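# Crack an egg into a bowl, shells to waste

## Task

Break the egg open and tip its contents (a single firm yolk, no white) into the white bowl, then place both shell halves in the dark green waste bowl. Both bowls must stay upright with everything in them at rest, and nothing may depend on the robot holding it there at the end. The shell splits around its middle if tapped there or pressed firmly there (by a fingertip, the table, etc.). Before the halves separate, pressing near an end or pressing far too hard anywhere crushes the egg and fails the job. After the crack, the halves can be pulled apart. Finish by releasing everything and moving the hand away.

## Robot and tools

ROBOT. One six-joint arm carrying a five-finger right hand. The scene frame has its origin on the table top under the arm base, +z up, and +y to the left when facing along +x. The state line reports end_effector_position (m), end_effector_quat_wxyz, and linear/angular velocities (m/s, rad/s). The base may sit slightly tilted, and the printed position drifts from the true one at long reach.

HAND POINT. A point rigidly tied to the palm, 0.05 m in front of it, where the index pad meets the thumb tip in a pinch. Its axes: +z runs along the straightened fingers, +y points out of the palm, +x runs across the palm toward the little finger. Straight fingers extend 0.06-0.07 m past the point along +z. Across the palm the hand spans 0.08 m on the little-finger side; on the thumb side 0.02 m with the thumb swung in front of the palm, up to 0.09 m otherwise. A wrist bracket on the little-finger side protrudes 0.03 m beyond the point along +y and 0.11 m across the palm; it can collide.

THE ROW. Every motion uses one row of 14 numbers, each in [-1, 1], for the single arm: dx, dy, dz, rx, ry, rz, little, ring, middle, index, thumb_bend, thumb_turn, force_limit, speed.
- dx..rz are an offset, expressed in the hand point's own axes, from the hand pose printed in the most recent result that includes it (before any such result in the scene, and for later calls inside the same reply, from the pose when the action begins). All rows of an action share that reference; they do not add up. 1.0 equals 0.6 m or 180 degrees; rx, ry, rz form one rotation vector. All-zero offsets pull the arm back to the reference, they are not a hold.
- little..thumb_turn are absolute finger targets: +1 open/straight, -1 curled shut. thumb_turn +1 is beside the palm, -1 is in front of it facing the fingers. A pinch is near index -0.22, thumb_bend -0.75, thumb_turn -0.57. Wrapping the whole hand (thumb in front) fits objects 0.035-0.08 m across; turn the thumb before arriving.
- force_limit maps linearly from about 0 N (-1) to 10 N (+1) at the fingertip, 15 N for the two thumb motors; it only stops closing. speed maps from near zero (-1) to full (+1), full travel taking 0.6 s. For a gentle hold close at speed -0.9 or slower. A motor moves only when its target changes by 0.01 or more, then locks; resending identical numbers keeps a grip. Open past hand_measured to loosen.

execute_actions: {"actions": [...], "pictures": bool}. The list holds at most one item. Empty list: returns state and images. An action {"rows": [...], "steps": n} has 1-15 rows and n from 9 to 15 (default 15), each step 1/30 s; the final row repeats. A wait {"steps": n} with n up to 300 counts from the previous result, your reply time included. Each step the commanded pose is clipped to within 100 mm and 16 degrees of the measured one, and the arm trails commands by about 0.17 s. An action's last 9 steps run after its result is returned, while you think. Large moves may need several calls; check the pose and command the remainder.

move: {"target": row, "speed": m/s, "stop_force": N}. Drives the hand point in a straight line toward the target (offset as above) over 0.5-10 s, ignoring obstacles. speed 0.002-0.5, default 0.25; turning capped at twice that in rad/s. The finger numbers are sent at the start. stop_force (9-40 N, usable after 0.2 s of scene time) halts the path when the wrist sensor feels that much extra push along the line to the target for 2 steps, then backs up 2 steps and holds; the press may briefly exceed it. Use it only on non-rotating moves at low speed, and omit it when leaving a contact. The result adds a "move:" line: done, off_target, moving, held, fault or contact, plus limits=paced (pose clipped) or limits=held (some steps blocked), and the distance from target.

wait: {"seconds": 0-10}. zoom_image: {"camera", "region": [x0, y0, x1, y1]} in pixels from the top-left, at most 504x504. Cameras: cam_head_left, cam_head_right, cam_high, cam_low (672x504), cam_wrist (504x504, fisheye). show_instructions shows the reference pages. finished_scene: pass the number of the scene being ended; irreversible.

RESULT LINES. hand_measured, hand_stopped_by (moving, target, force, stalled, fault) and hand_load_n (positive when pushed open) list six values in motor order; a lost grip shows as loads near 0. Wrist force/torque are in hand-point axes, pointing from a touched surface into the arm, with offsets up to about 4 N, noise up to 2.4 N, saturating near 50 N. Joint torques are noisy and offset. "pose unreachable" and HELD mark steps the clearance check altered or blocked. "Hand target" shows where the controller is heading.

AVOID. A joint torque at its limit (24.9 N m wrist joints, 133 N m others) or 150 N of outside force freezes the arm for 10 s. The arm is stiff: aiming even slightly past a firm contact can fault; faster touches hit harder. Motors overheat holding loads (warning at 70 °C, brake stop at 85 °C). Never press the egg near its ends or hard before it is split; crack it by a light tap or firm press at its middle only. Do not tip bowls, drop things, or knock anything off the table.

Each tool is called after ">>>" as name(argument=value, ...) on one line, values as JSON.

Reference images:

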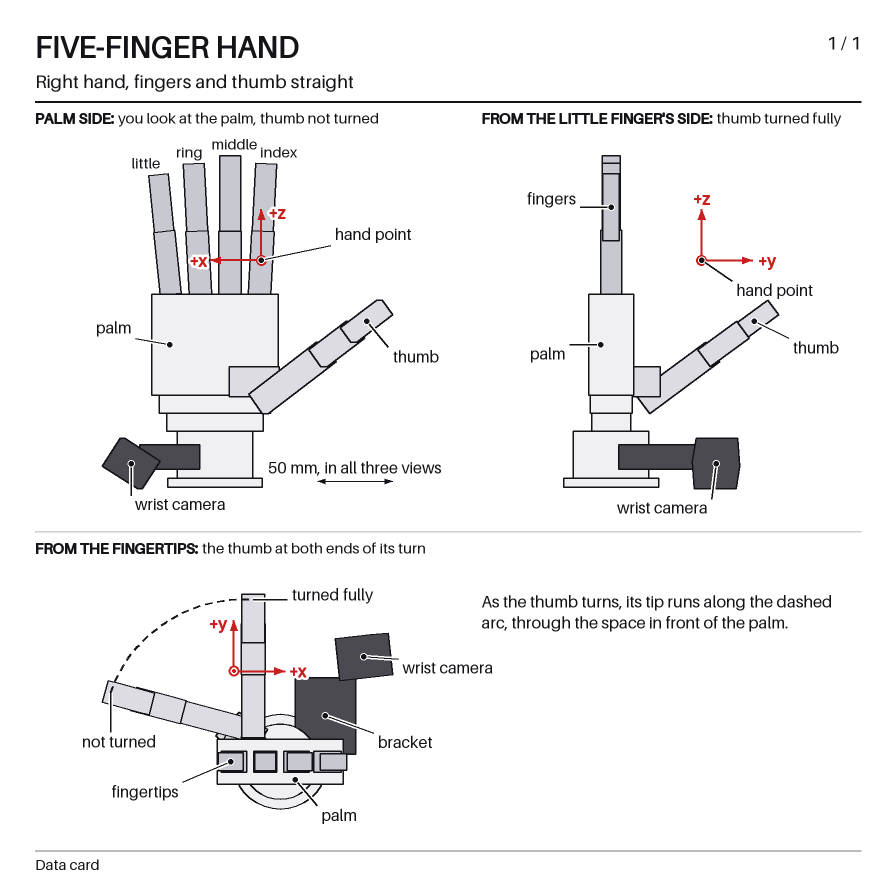

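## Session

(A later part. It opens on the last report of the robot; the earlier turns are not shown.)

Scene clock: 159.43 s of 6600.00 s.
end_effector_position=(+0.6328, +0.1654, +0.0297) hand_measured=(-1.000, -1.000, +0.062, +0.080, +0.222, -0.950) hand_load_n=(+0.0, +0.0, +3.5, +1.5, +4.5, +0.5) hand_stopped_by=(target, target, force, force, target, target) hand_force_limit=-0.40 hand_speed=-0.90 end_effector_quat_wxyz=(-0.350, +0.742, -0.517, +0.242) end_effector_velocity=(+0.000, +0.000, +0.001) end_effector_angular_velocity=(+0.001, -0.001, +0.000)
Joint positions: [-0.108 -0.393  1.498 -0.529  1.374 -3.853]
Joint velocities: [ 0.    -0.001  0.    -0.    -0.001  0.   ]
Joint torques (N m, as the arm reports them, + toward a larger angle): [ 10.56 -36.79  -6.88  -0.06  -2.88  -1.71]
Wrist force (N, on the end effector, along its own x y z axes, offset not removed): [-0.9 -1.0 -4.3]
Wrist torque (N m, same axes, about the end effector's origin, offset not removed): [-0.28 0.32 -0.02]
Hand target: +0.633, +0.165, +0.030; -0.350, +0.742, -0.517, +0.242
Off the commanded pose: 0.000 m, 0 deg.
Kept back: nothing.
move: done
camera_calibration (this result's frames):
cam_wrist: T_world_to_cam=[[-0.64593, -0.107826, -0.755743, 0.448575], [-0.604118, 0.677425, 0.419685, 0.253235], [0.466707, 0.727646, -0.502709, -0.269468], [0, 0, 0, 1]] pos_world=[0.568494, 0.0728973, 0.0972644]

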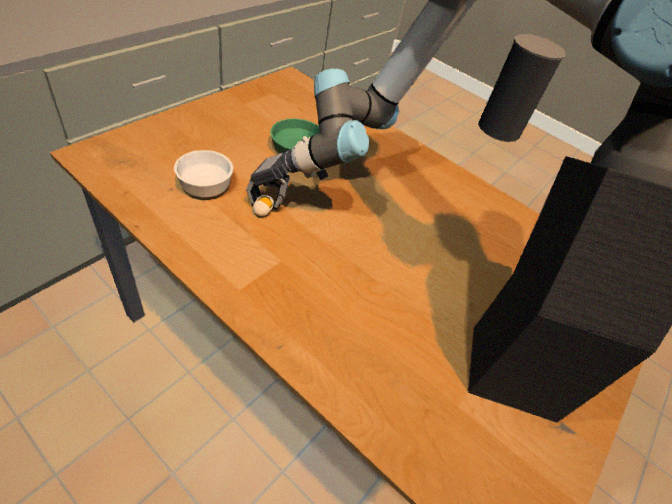

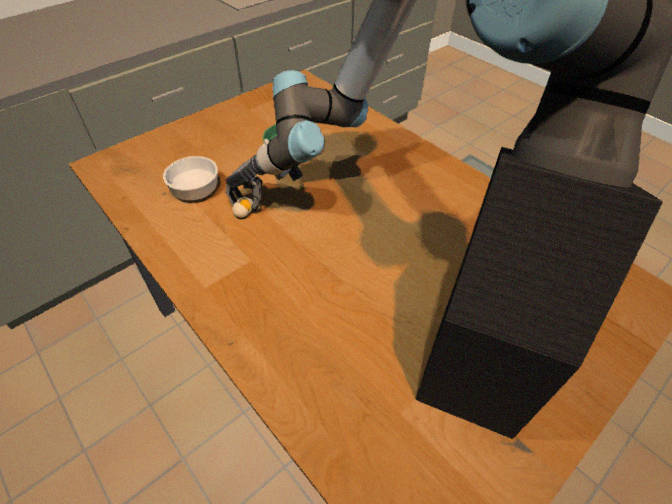

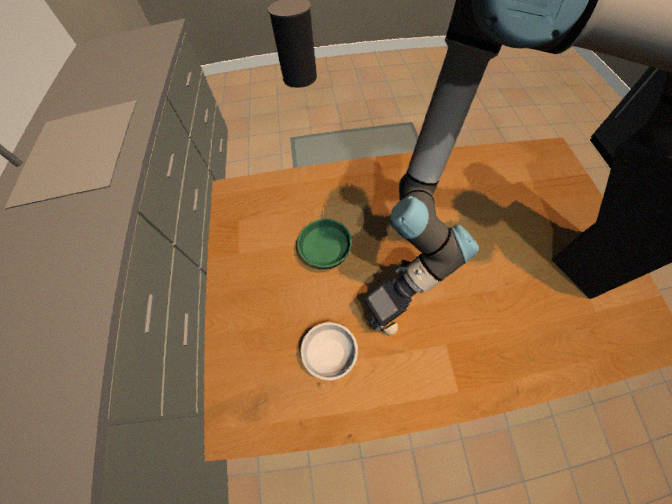

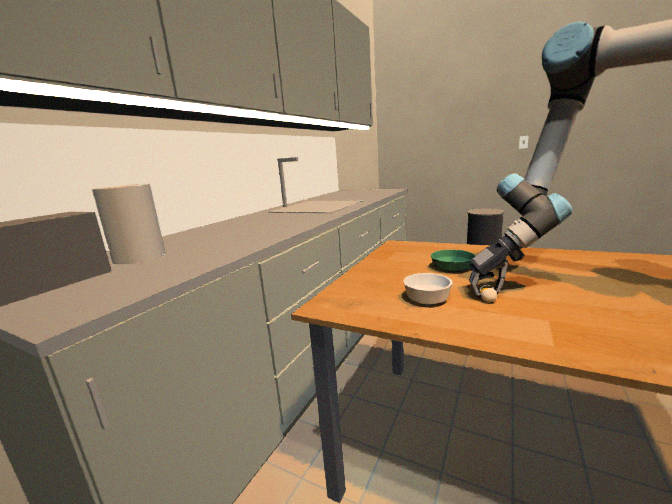

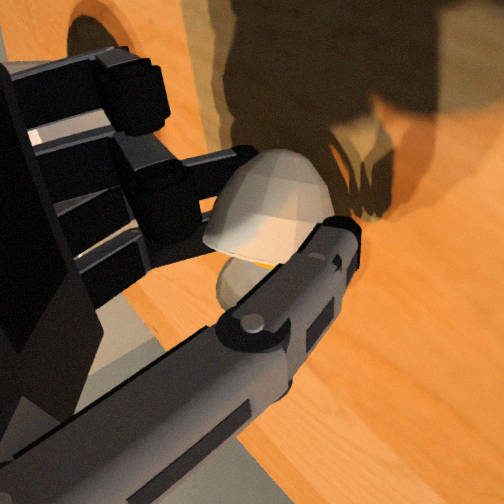

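Lift a little while tilting the opening up 20°.

>>> move(target=[0.01,-0.015,-0.013,0,-0.071,0.085,-1,-1,-0.2,-0.25,0.22,-0.95,-0.3,-0.9], speed=0.08)

>>> move(target=[-0.034,-0.085,-0.071,0,0,0,-1,-1,-0.2,-0.25,0.22,-0.95,-0.3,-0.9], speed=0.05)

>>> zoom_image(camera="cam_head_left", region=[200,130,340,235])

Scene clock: 162.37 s of 6600.00 s.
end_effector_position=(+0.6347, +0.1598, +0.0414) hand_measured=(-1.000, -1.000, +0.062, +0.070, +0.224, -0.950) hand_load_n=(+0.0, +0.0, +2.0, +4.0, +5.5, +0.0) hand_stopped_by=(target, target, force, force, target, target) hand_force_limit=-0.30 hand_speed=-0.90 end_effector_quat_wxyz=(-0.434, +0.690, -0.569, +0.110) end_effector_velocity=(-0.000, +0.000, +0.000) end_effector_angular_velocity=(+0.012, +0.005, +0.001)
Joint positions: [-0.216 -0.377  1.371 -0.257  1.11  -3.702]
Joint velocities: [-0.004  0.003 -0.007  0.011 -0.01   0.004]
Joint torques (N m, as the arm reports them, + toward a larger angle): [  9.52 -37.27  -8.52   3.01  -3.17   1.89]
Wrist force (N, on the end effector, along its own x y z axes, offset not removed): [1.4 6.2 -0.1]
Wrist torque (N m, same axes, about the end effector's origin, offset not removed): [0.93 -0.34 0.22]
Hand target: +0.635, +0.160, +0.041; -0.434, +0.689, -0.569, +0.110
Off the commanded pose: 0.000 m, 0 deg.
Kept back: nothing.
move: done
camera_calibration (this result's frames):
cam_wrist: T_world_to_cam=[[-0.732641, 0.124708, -0.669092, 0.472284], [-0.538103, 0.495818, 0.681623, 0.229566], [0.416752, 0.859426, -0.296151, -0.258214], [0, 0, 0, 1]] pos_world=[0.577156, 0.0491957, 0.083054]

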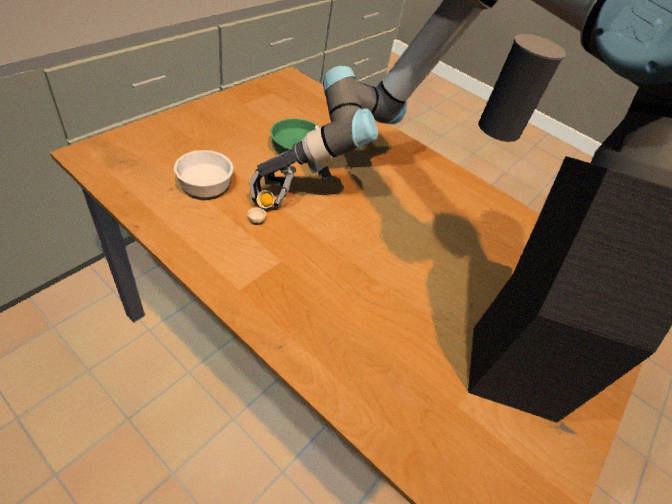

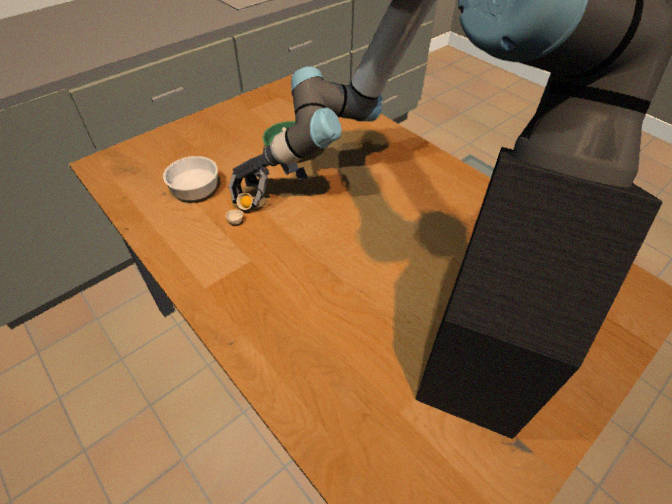

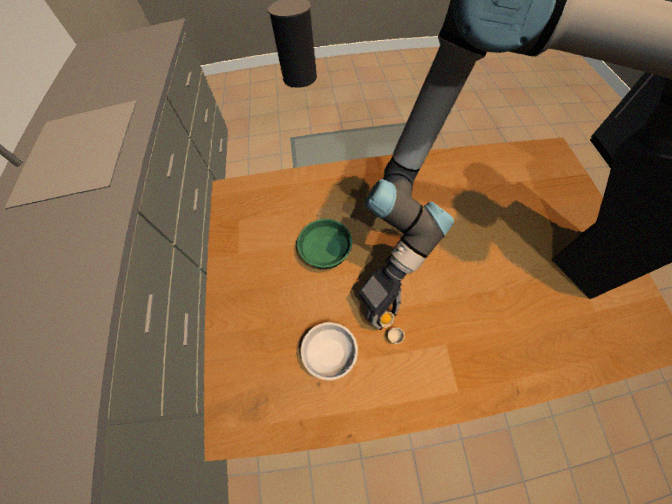

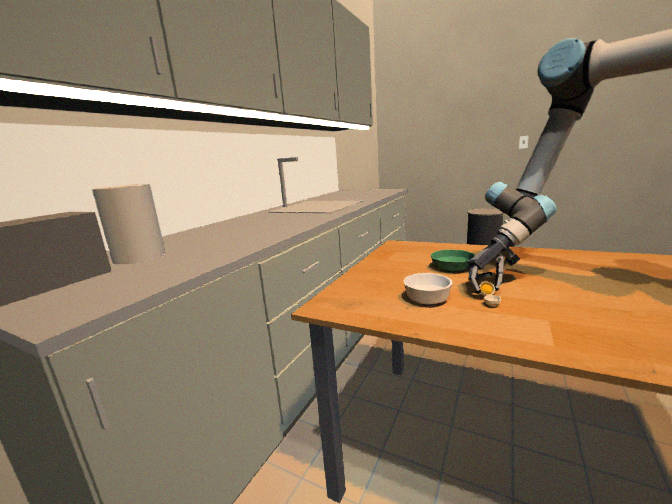

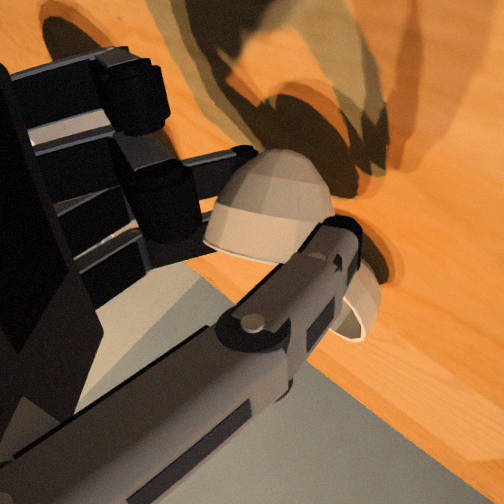

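Scene clock: 164.17 s of 6600.00 s.
end_effector_position=(+0.6357, +0.1562, +0.1106) hand_measured=(-1.000, -1.000, +0.062, +0.070, +0.224, -0.950) hand_load_n=(+0.0, +0.0, +2.0, +4.0, +5.5, +0.0) hand_stopped_by=(target, target, force, force, target, target) hand_force_limit=-0.30 hand_speed=-0.90 end_effector_quat_wxyz=(-0.434, +0.690, -0.569, +0.110) end_effector_velocity=(-0.000, -0.000, +0.003) end_effector_angular_velocity=(-0.000, +0.000, +0.000)
Joint positions: [-0.177 -0.523  1.484 -0.236  1.139 -3.672]
Joint velocities: [ 0.001 -0.006  0.004  0.002  0.001  0.001]
Joint torques (N m, as the arm reports them, + toward a larger angle): [ 36.41 -51.19   3.37   2.74   1.15   1.84]
Wrist force (N, on the end effector, along its own x y z axes, offset not removed): [0.0 3.5 -0.4]
Wrist torque (N m, same axes, about the end effector's origin, offset not removed): [0.63 0.24 0.03]
Hand target: +0.636, +0.156, +0.111; -0.434, +0.690, -0.569, +0.110
Off the commanded pose: 0.000 m, 0 deg.
Kept back: nothing.
move: done
camera_calibration (this result's frames):
cam_wrist: T_world_to_cam=[[-0.732616, 0.12476, -0.669111, 0.519765], [-0.538109, 0.495806, 0.681627, 0.184756], [0.416789, 0.859425, -0.296101, -0.235129], [0, 0, 0, 1]] pos_world=[0.578206, 0.0456274, 0.152223]

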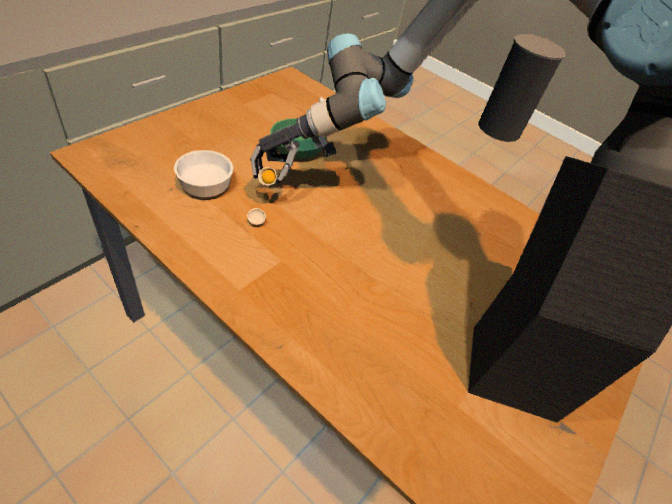

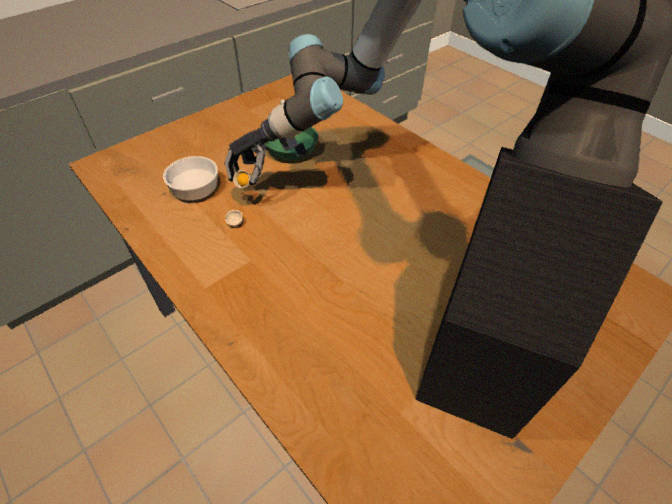

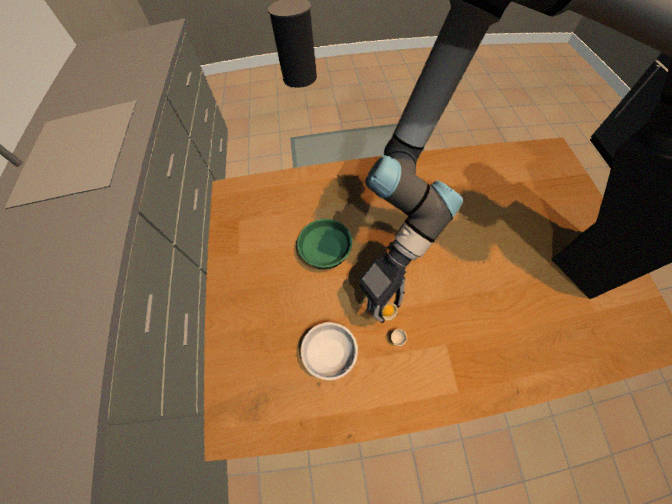

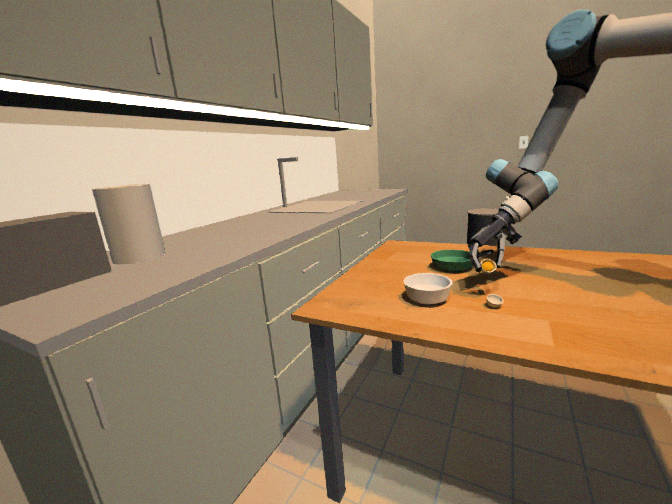

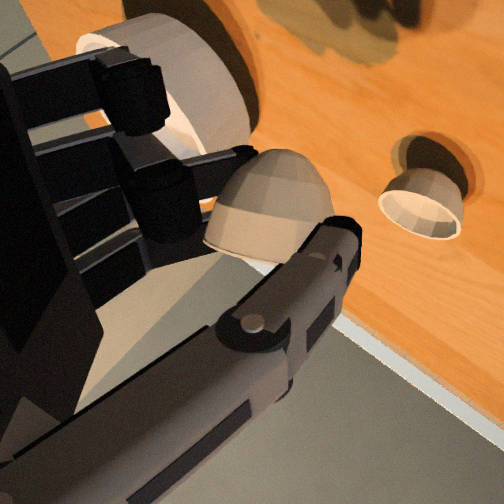

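Region (200, 130, 340, 235) of cam_head_left's 672x504 image, scaled by 3.600, with more detail than that image has; it fills the top 378 rows of this view, and the rest is white.

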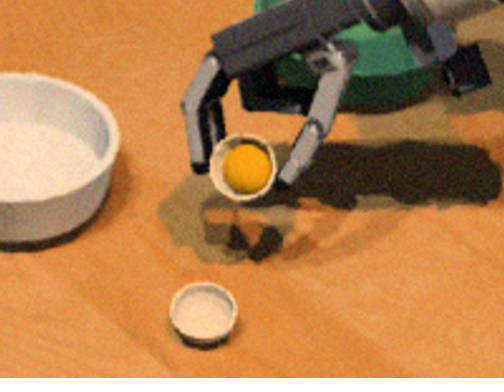

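>>> move(target=[-0.02,-0.168,0.209,0,0,0,-1,-1,-0.2,-0.25,0.22,-0.95,-0.3,-0.9], speed=0.12)

>>> move(target=[0.032,0.068,0.057,0,0.071,-0.085,-1,-1,-0.2,-0.25,0.22,-0.95,-0.3,-0.9], speed=0.08)

>>> move(target=[0,0,0,0,0.09,-0.107,-1,-1,-0.2,-0.25,0.22,-0.95,-0.3,-0.9], speed=0.1)

>>> zoom_image(camera="cam_head_left", region=[150,120,270,210])

Scene clock: 166.60 s of 6600.00 s.
end_effector_position=(+0.7820, +0.2238, +0.1126) hand_measured=(-1.000, -1.000, +0.062, +0.070, +0.224, -0.950) hand_load_n=(+0.0, +0.0, +2.0, +4.0, +5.5, +0.0) hand_stopped_by=(target, target, force, force, target, target) hand_force_limit=-0.30 hand_speed=-0.90 end_effector_quat_wxyz=(-0.434, +0.690, -0.569, +0.110) end_effector_velocity=(+0.001, +0.001, -0.001) end_effector_angular_velocity=(+0.001, +0.004, +0.003)
Joint positions: [-0.014 -0.26   0.837  0.107  1.263 -3.559]
Joint velocities: [ 0.001  0.009 -0.018  0.014 -0.     0.   ]
Joint torques (N m, as the arm reports them, + toward a larger angle): [ 41.85 -43.99 -16.51   2.65   1.33   1.62]
Wrist force (N, on the end effector, along its own x y z axes, offset not removed): [1.1 4.2 1.3]
Wrist torque (N m, same axes, about the end effector's origin, offset not removed): [0.46 -0.14 0.10]
Hand target: +0.782, +0.224, +0.113; -0.434, +0.690, -0.569, +0.110
Off the commanded pose: 0.000 m, 0 deg.
Kept back: nothing.
move: done
camera_calibration (this result's frames):
cam_wrist: T_world_to_cam=[[-0.732304, 0.12514, -0.669381, 0.619539], [-0.538192, 0.495901, 0.681492, 0.228624], [0.417228, 0.859315, -0.295801, -0.353926], [0, 0, 0, 1]] pos_world=[0.724403, 0.11323, 0.15421]

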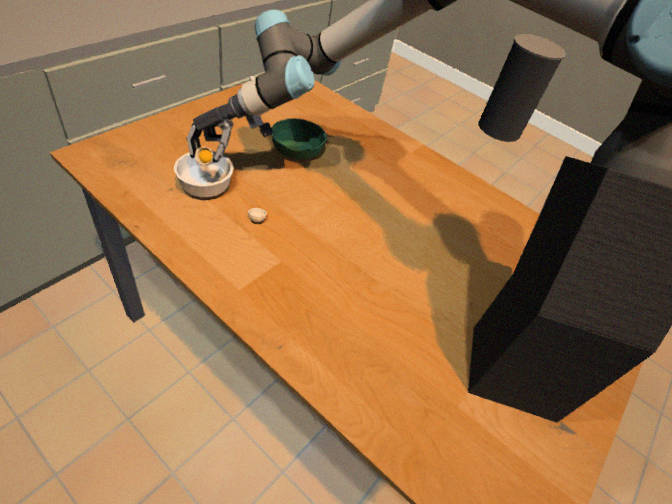

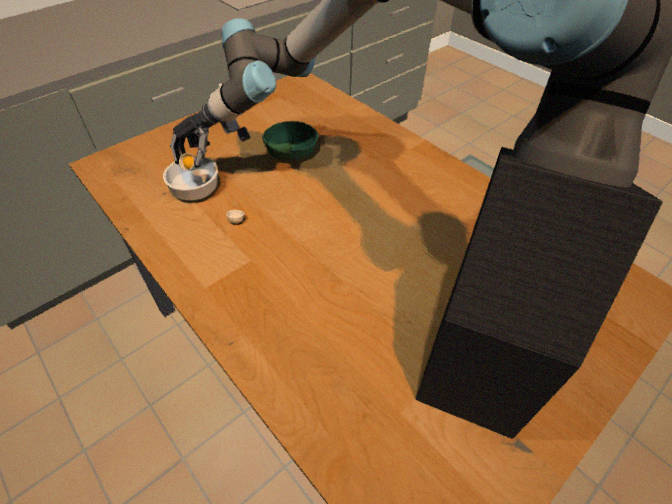

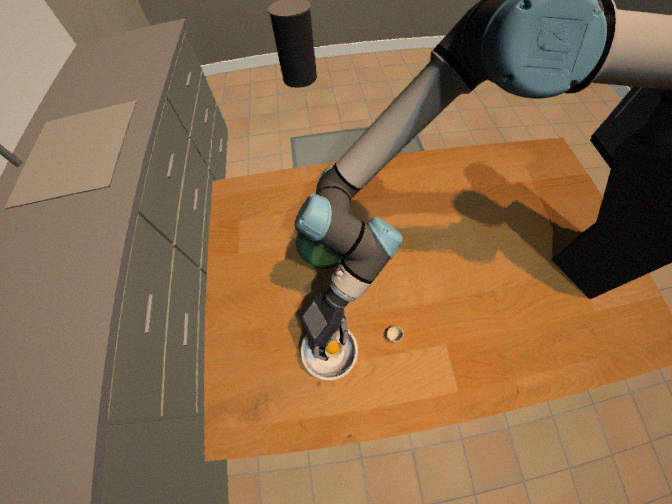

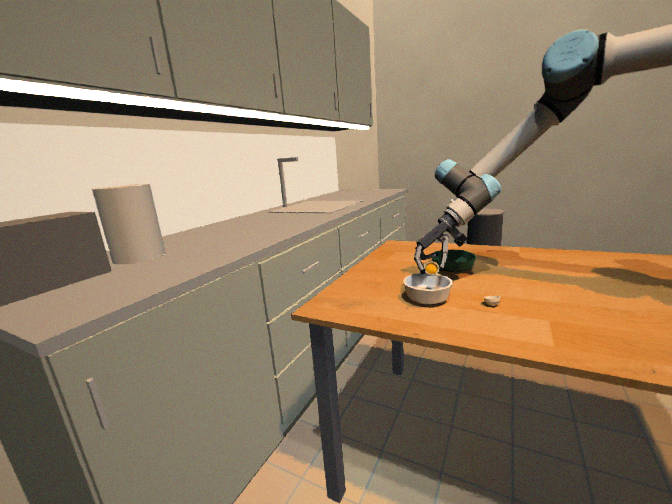

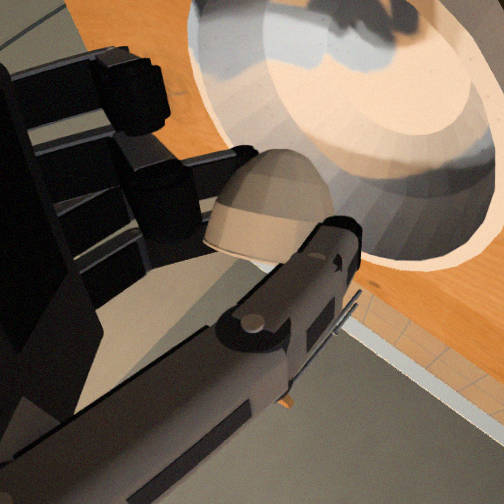

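Scene clock: 169.13 s of 6600.00 s.
end_effector_position=(+0.7822, +0.2241, +0.0564) hand_measured=(-1.000, -1.000, +0.062, +0.070, +0.224, -0.950) hand_load_n=(+0.0, +0.0, +2.0, +4.0, +5.5, +0.0) hand_stopped_by=(target, target, force, force, target, target) hand_force_limit=-0.30 hand_speed=-0.90 end_effector_quat_wxyz=(-0.350, +0.742, -0.517, +0.242) end_effector_velocity=(-0.001, +0.000, -0.003) end_effector_angular_velocity=(-0.012, -0.003, -0.001)
Joint positions: [ 0.047 -0.209  0.892 -0.118  1.505 -3.768]
Joint velocities: [ 0.002  0.005  0.001 -0.01   0.01  -0.008]
Joint torques (N m, as the arm reports them, + toward a larger angle): [ 39.84 -44.58  -2.39  -0.32   1.44  -1.18]
Wrist force (N, on the end effector, along its own x y z axes, offset not removed): [-2.4 1.4 -2.8]
Wrist torque (N m, same axes, about the end effector's origin, offset not removed): [0.23 0.65 0.03]
Hand target: +0.782, +0.224, +0.056; -0.350, +0.742, -0.517, +0.243
Off the commanded pose: 0.000 m, 0 deg.
Kept back: nothing.
move: done
camera_calibration (this result's frames):
cam_wrist: T_world_to_cam=[[-0.64572, -0.107463, -0.755975, 0.57127], [-0.603988, 0.677609, 0.419577, 0.292391], [0.467166, 0.727529, -0.502452, -0.368782], [0, 0, 0, 1]] pos_world=[0.717764, 0.131563, 0.12389]

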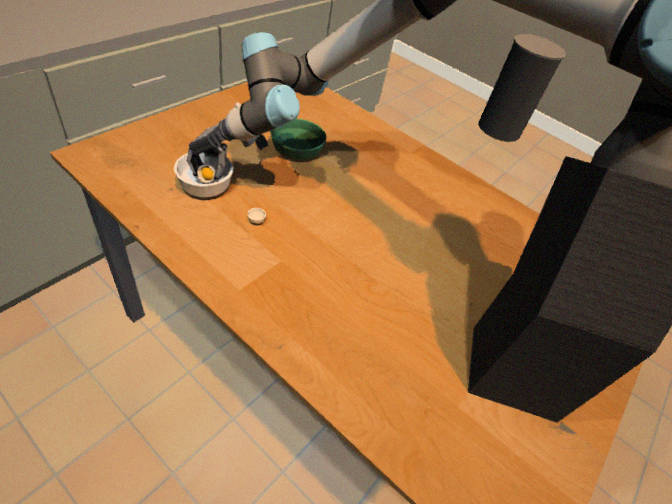

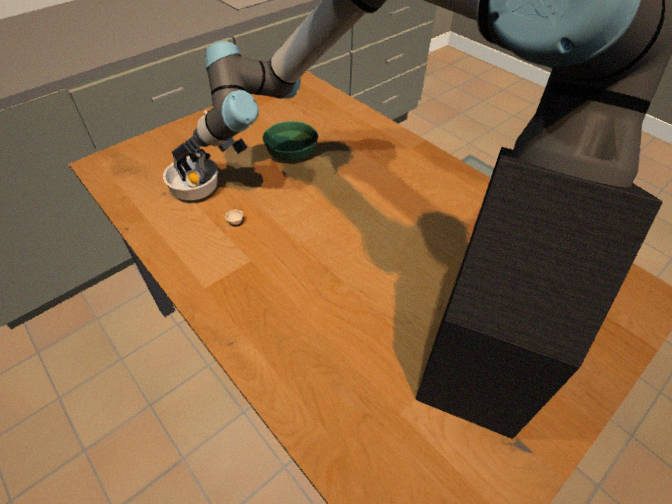

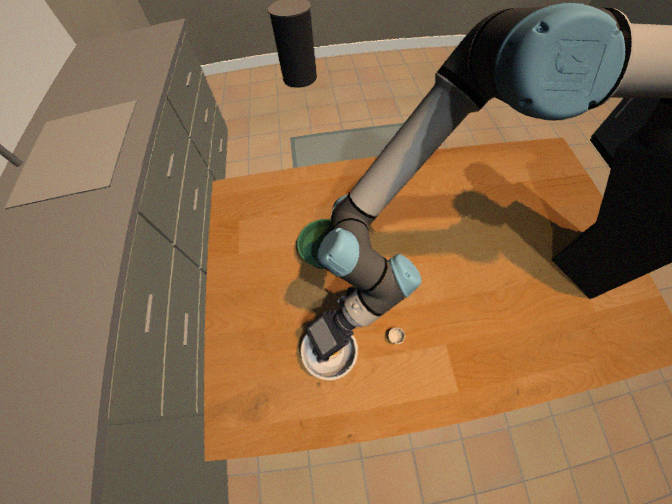

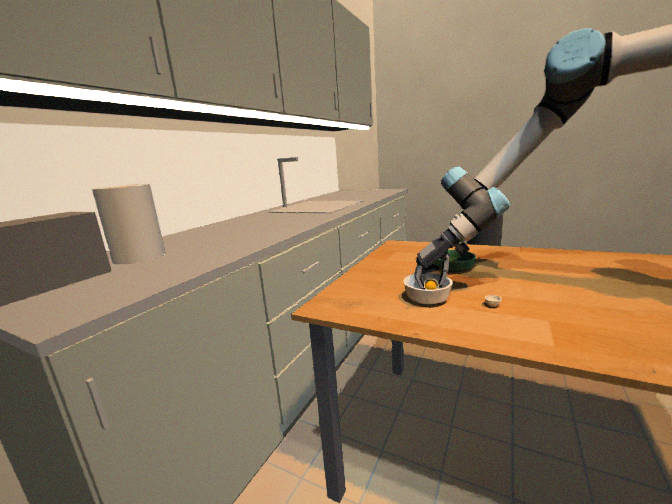

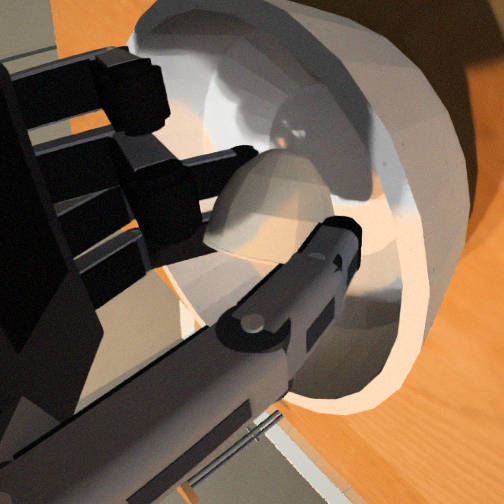

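Scene clock: 171.73 s of 6600.00 s.
end_effector_position=(+0.7821, +0.2241, +0.0565) hand_measured=(-1.000, -1.000, +0.062, +0.070, +0.224, -0.950) hand_load_n=(+0.0, +0.0, +1.5, +4.0, +5.5, +0.0) hand_stopped_by=(target, target, force, force, target, target) hand_force_limit=-0.30 hand_speed=-0.90 end_effector_quat_wxyz=(-0.229, +0.777, -0.431, +0.398) end_effector_velocity=(+0.001, -0.000, +0.001) end_effector_angular_velocity=(-0.010, -0.006, -0.001)
Joint positions: [ 0.157 -0.196  0.996 -0.429  1.804 -4.072]
Joint velocities: [ 0.002  0.     0.001 -0.01   0.006 -0.009]
Joint torques (N m, as the arm reports them, + toward a larger angle): [ 41.07 -41.9   -2.25  -0.66   1.97  -1.49]
Wrist force (N, on the end effector, along its own x y z axes, offset not removed): [-1.4 2.2 3.2]
Wrist torque (N m, same axes, about the end effector's origin, offset not removed): [0.25 0.34 -0.08]
Hand target: +0.782, +0.224, +0.057; -0.229, +0.777, -0.430, +0.399
Off the commanded pose: 0.000 m, 0 deg.
Kept back: nothing.
move: done
camera_calibration (this result's frames):
cam_wrist: T_world_to_cam=[[-0.531496, -0.416673, -0.737493, 0.550216], [-0.635192, 0.772053, 0.0215711, 0.31801], [0.560395, 0.479914, -0.67501, -0.376302], [0, 0, 0, 1]] pos_world=[0.705313, 0.164332, 0.144913]

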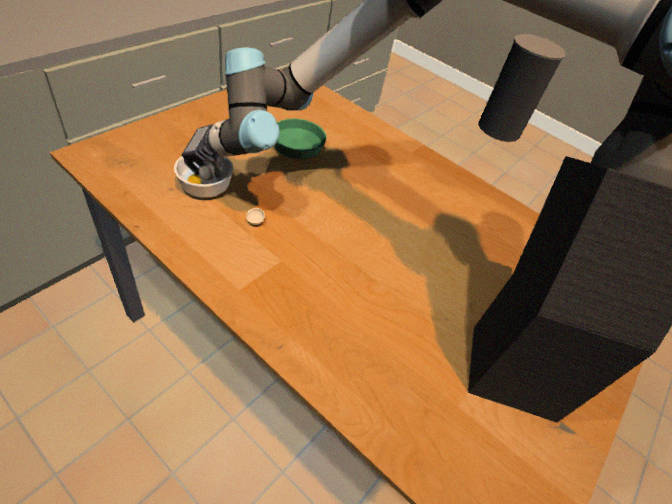

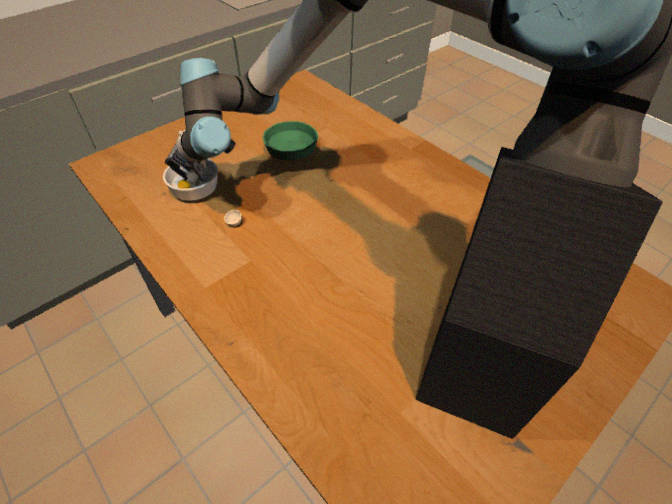

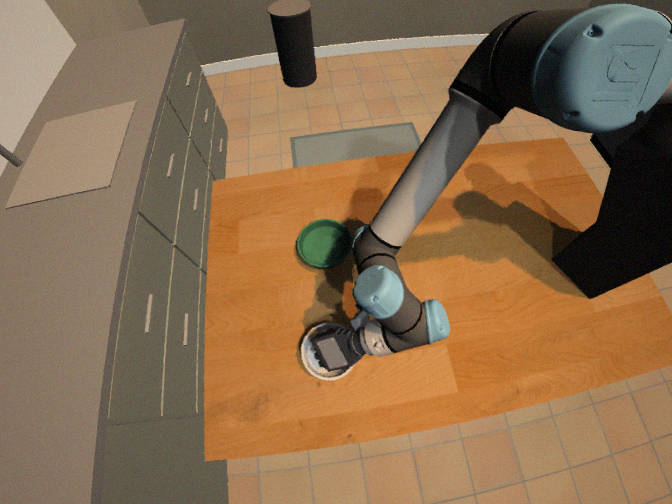

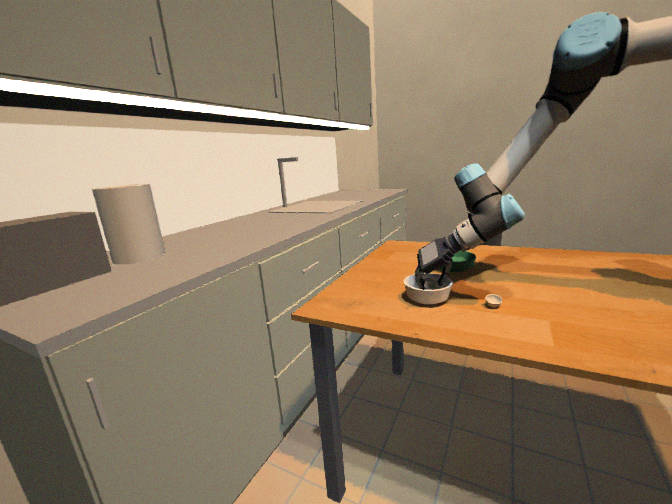

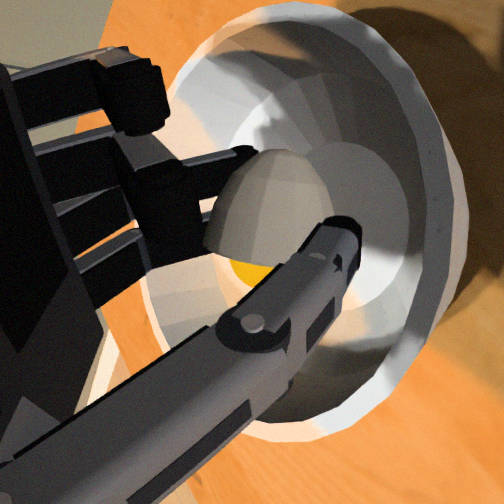

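Region (150, 120, 270, 210) of cam_head_left's 672x504 image, scaled by 4.200, with more detail than that image has; it fills the top 378 rows of this view, and the rest is white.

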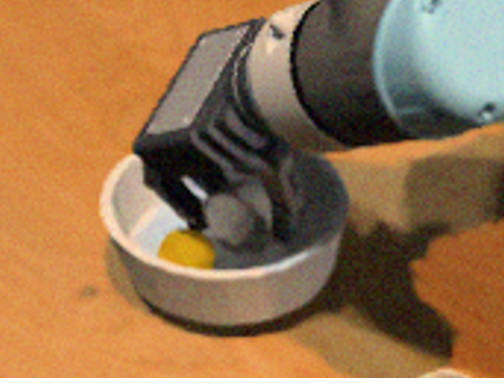

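>>> move(target=[0.035,-0.058,-0.049,0,-0.09,0.107,-1,-1,-0.2,-0.25,0.22,-0.95,-0.3,-0.9], speed=0.2)

>>> move(target=[0.479,0.137,-0.163,0,0.085,0.071,-1,-1,-0.2,-0.25,0.22,-0.95,-0.3,-0.9])

Scene clock: 173.67 s of 6600.00 s.
end_effector_position=(+0.7817, +0.2240, +0.1064) hand_measured=(-1.000, -1.000, +0.062, +0.070, +0.224, -0.950) hand_load_n=(+0.0, +0.0, +1.5, +4.0, +5.5, +0.0) hand_stopped_by=(target, target, force, force, target, target) hand_force_limit=-0.30 hand_speed=-0.90 end_effector_quat_wxyz=(-0.350, +0.742, -0.517, +0.242) end_effector_velocity=(+0.000, -0.000, +0.002) end_effector_angular_velocity=(+0.014, +0.005, +0.002)
Joint positions: [ 0.079 -0.308  0.978 -0.107  1.532 -3.751]
Joint velocities: [-0.003 -0.001 -0.005  0.013 -0.012  0.009]
Joint torques (N m, as the arm reports them, + toward a larger angle): [ 14.39 -57.92 -14.15   2.22  -2.48   1.89]
Wrist force (N, on the end effector, along its own x y z axes, offset not removed): [1.5 2.5 -2.8]
Wrist torque (N m, same axes, about the end effector's origin, offset not removed): [0.41 -0.03 0.13]
Hand target: +0.782, +0.224, +0.107; -0.351, +0.742, -0.518, +0.242
Off the commanded pose: 0.000 m, 0 deg.
Kept back: nothing.
move: done
camera_calibration (this result's frames):
cam_wrist: T_world_to_cam=[[-0.645627, -0.107579, -0.756037, 0.608735], [-0.603934, 0.677838, 0.419285, 0.271111], [0.467364, 0.727298, -0.502602, -0.34344], [0, 0, 0, 1]] pos_world=[0.71726, 0.131501, 0.17394]

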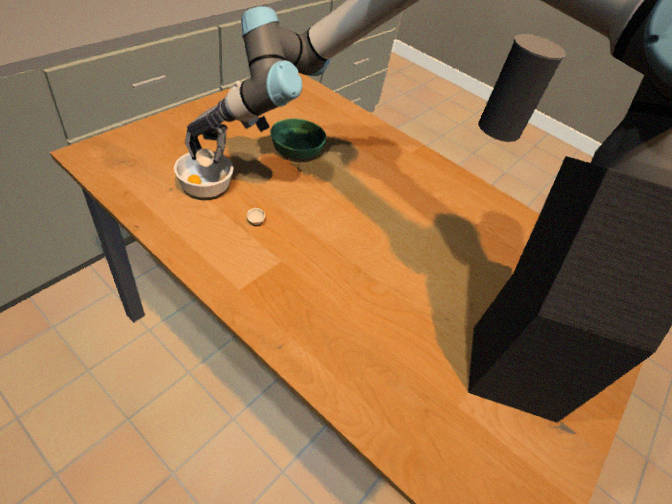

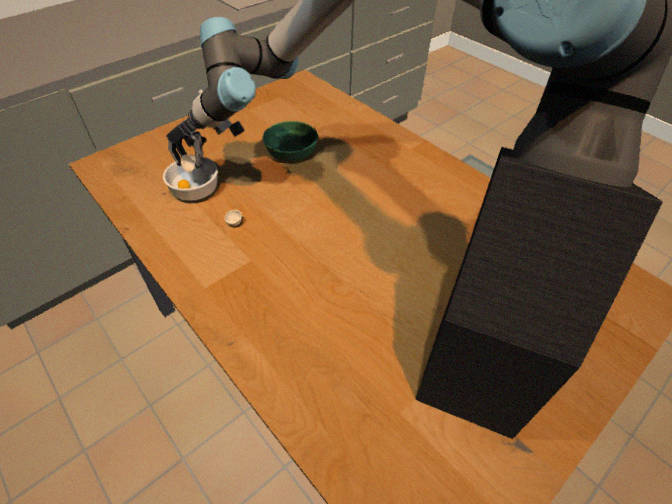

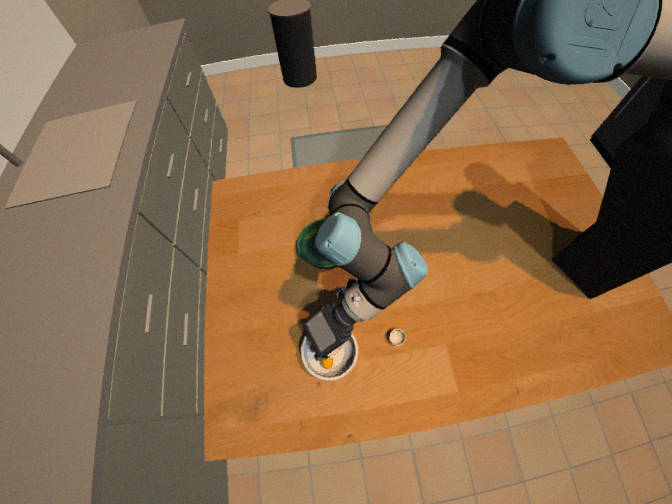

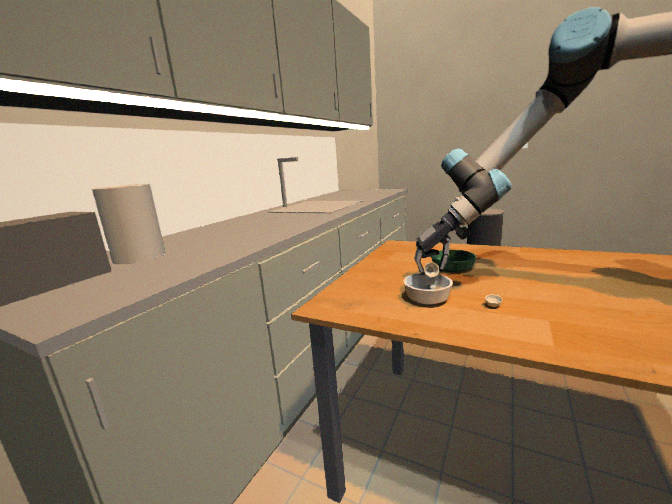

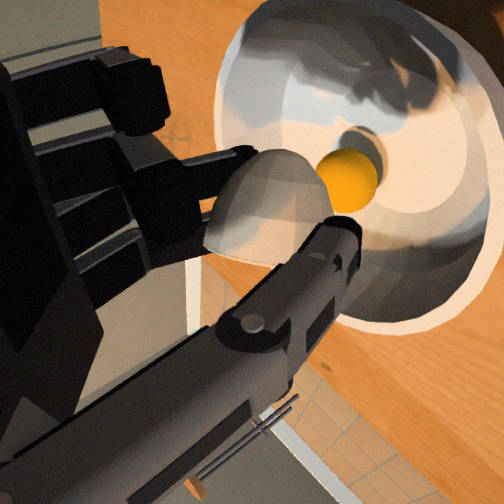

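Scene clock: 175.53 s of 6600.00 s.
end_effector_position=(+0.7620, -0.0898, +0.1043) hand_measured=(-1.000, -1.000, +0.062, +0.070, +0.224, -0.950) hand_load_n=(+0.0, +0.0, +1.5, +4.0, +5.5, +0.0) hand_stopped_by=(target, target, force, force, target, target) hand_force_limit=-0.30 hand_speed=-0.90 end_effector_quat_wxyz=(-0.303, +0.642, -0.638, +0.298) end_effector_velocity=(+0.000, -0.003, -0.000) end_effector_angular_velocity=(-0.000, -0.001, -0.003)
Joint positions: [-0.309 -0.601  1.279 -0.246  1.413 -3.7  ]
Joint velocities: [-0.003 -0.001 -0.    -0.    -0.001  0.   ]
Joint torques (N m, as the arm reports them, + toward a larger angle): [  8.71 -57.74  -1.66   2.46  -2.79   1.73]
Wrist force (N, on the end effector, along its own x y z axes, offset not removed): [-1.9 -0.1 1.0]
Wrist torque (N m, same axes, about the end effector's origin, offset not removed): [0.06 0.02 -0.15]
Hand target: +0.762, -0.090, +0.104; -0.303, +0.642, -0.638, +0.298
Off the commanded pose: 0.001 m, 0 deg.
Kept back: nothing.
move: done
camera_calibration (this result's frames):
cam_wrist: T_world_to_cam=[[-0.644833, 0.119761, -0.754882, 0.580336], [-0.336297, 0.842452, 0.420925, 0.28343], [0.686363, 0.525291, -0.502966, -0.292058], [0, 0, 0, 1]] pos_world=[0.669995, -0.154862, 0.171888]

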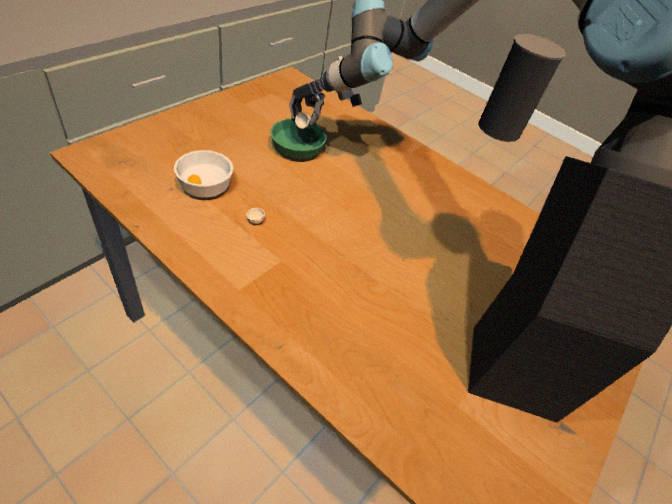

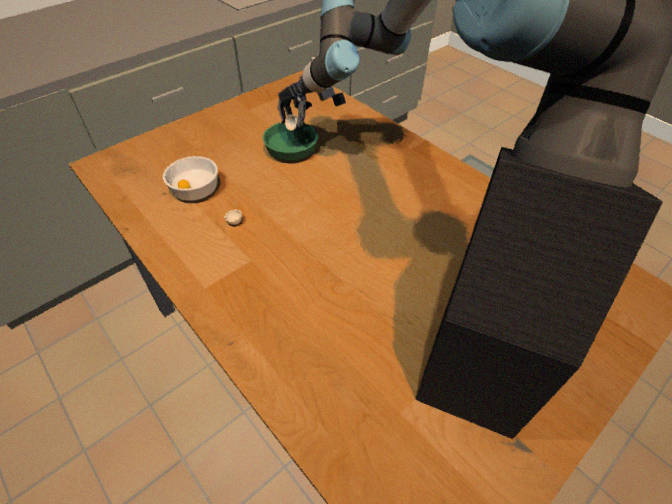

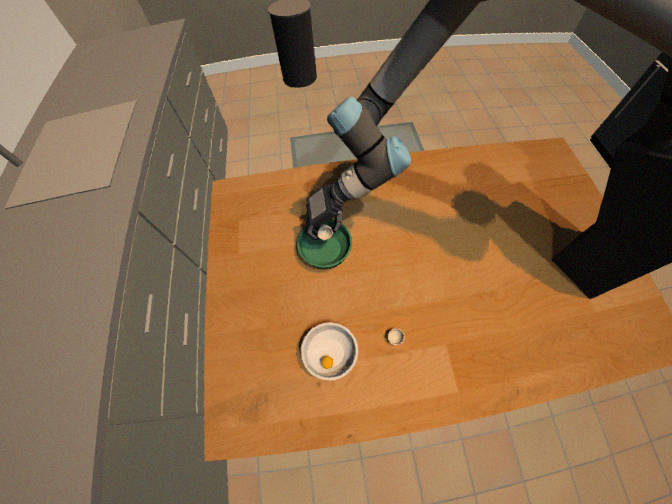

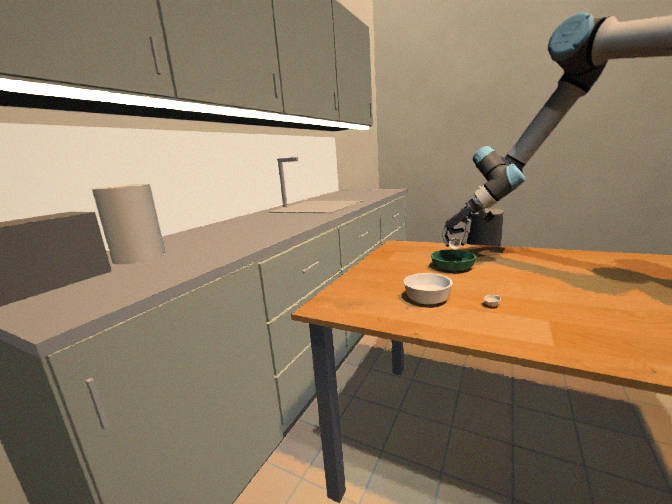

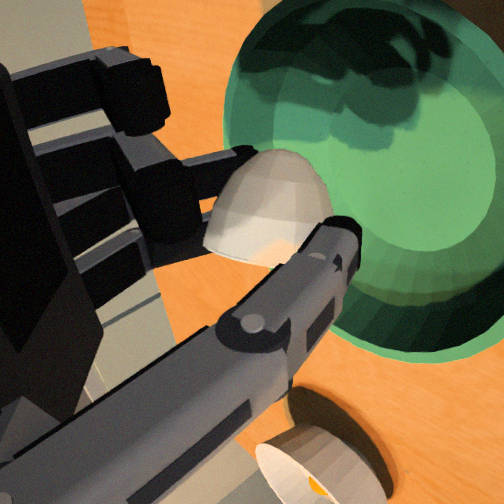

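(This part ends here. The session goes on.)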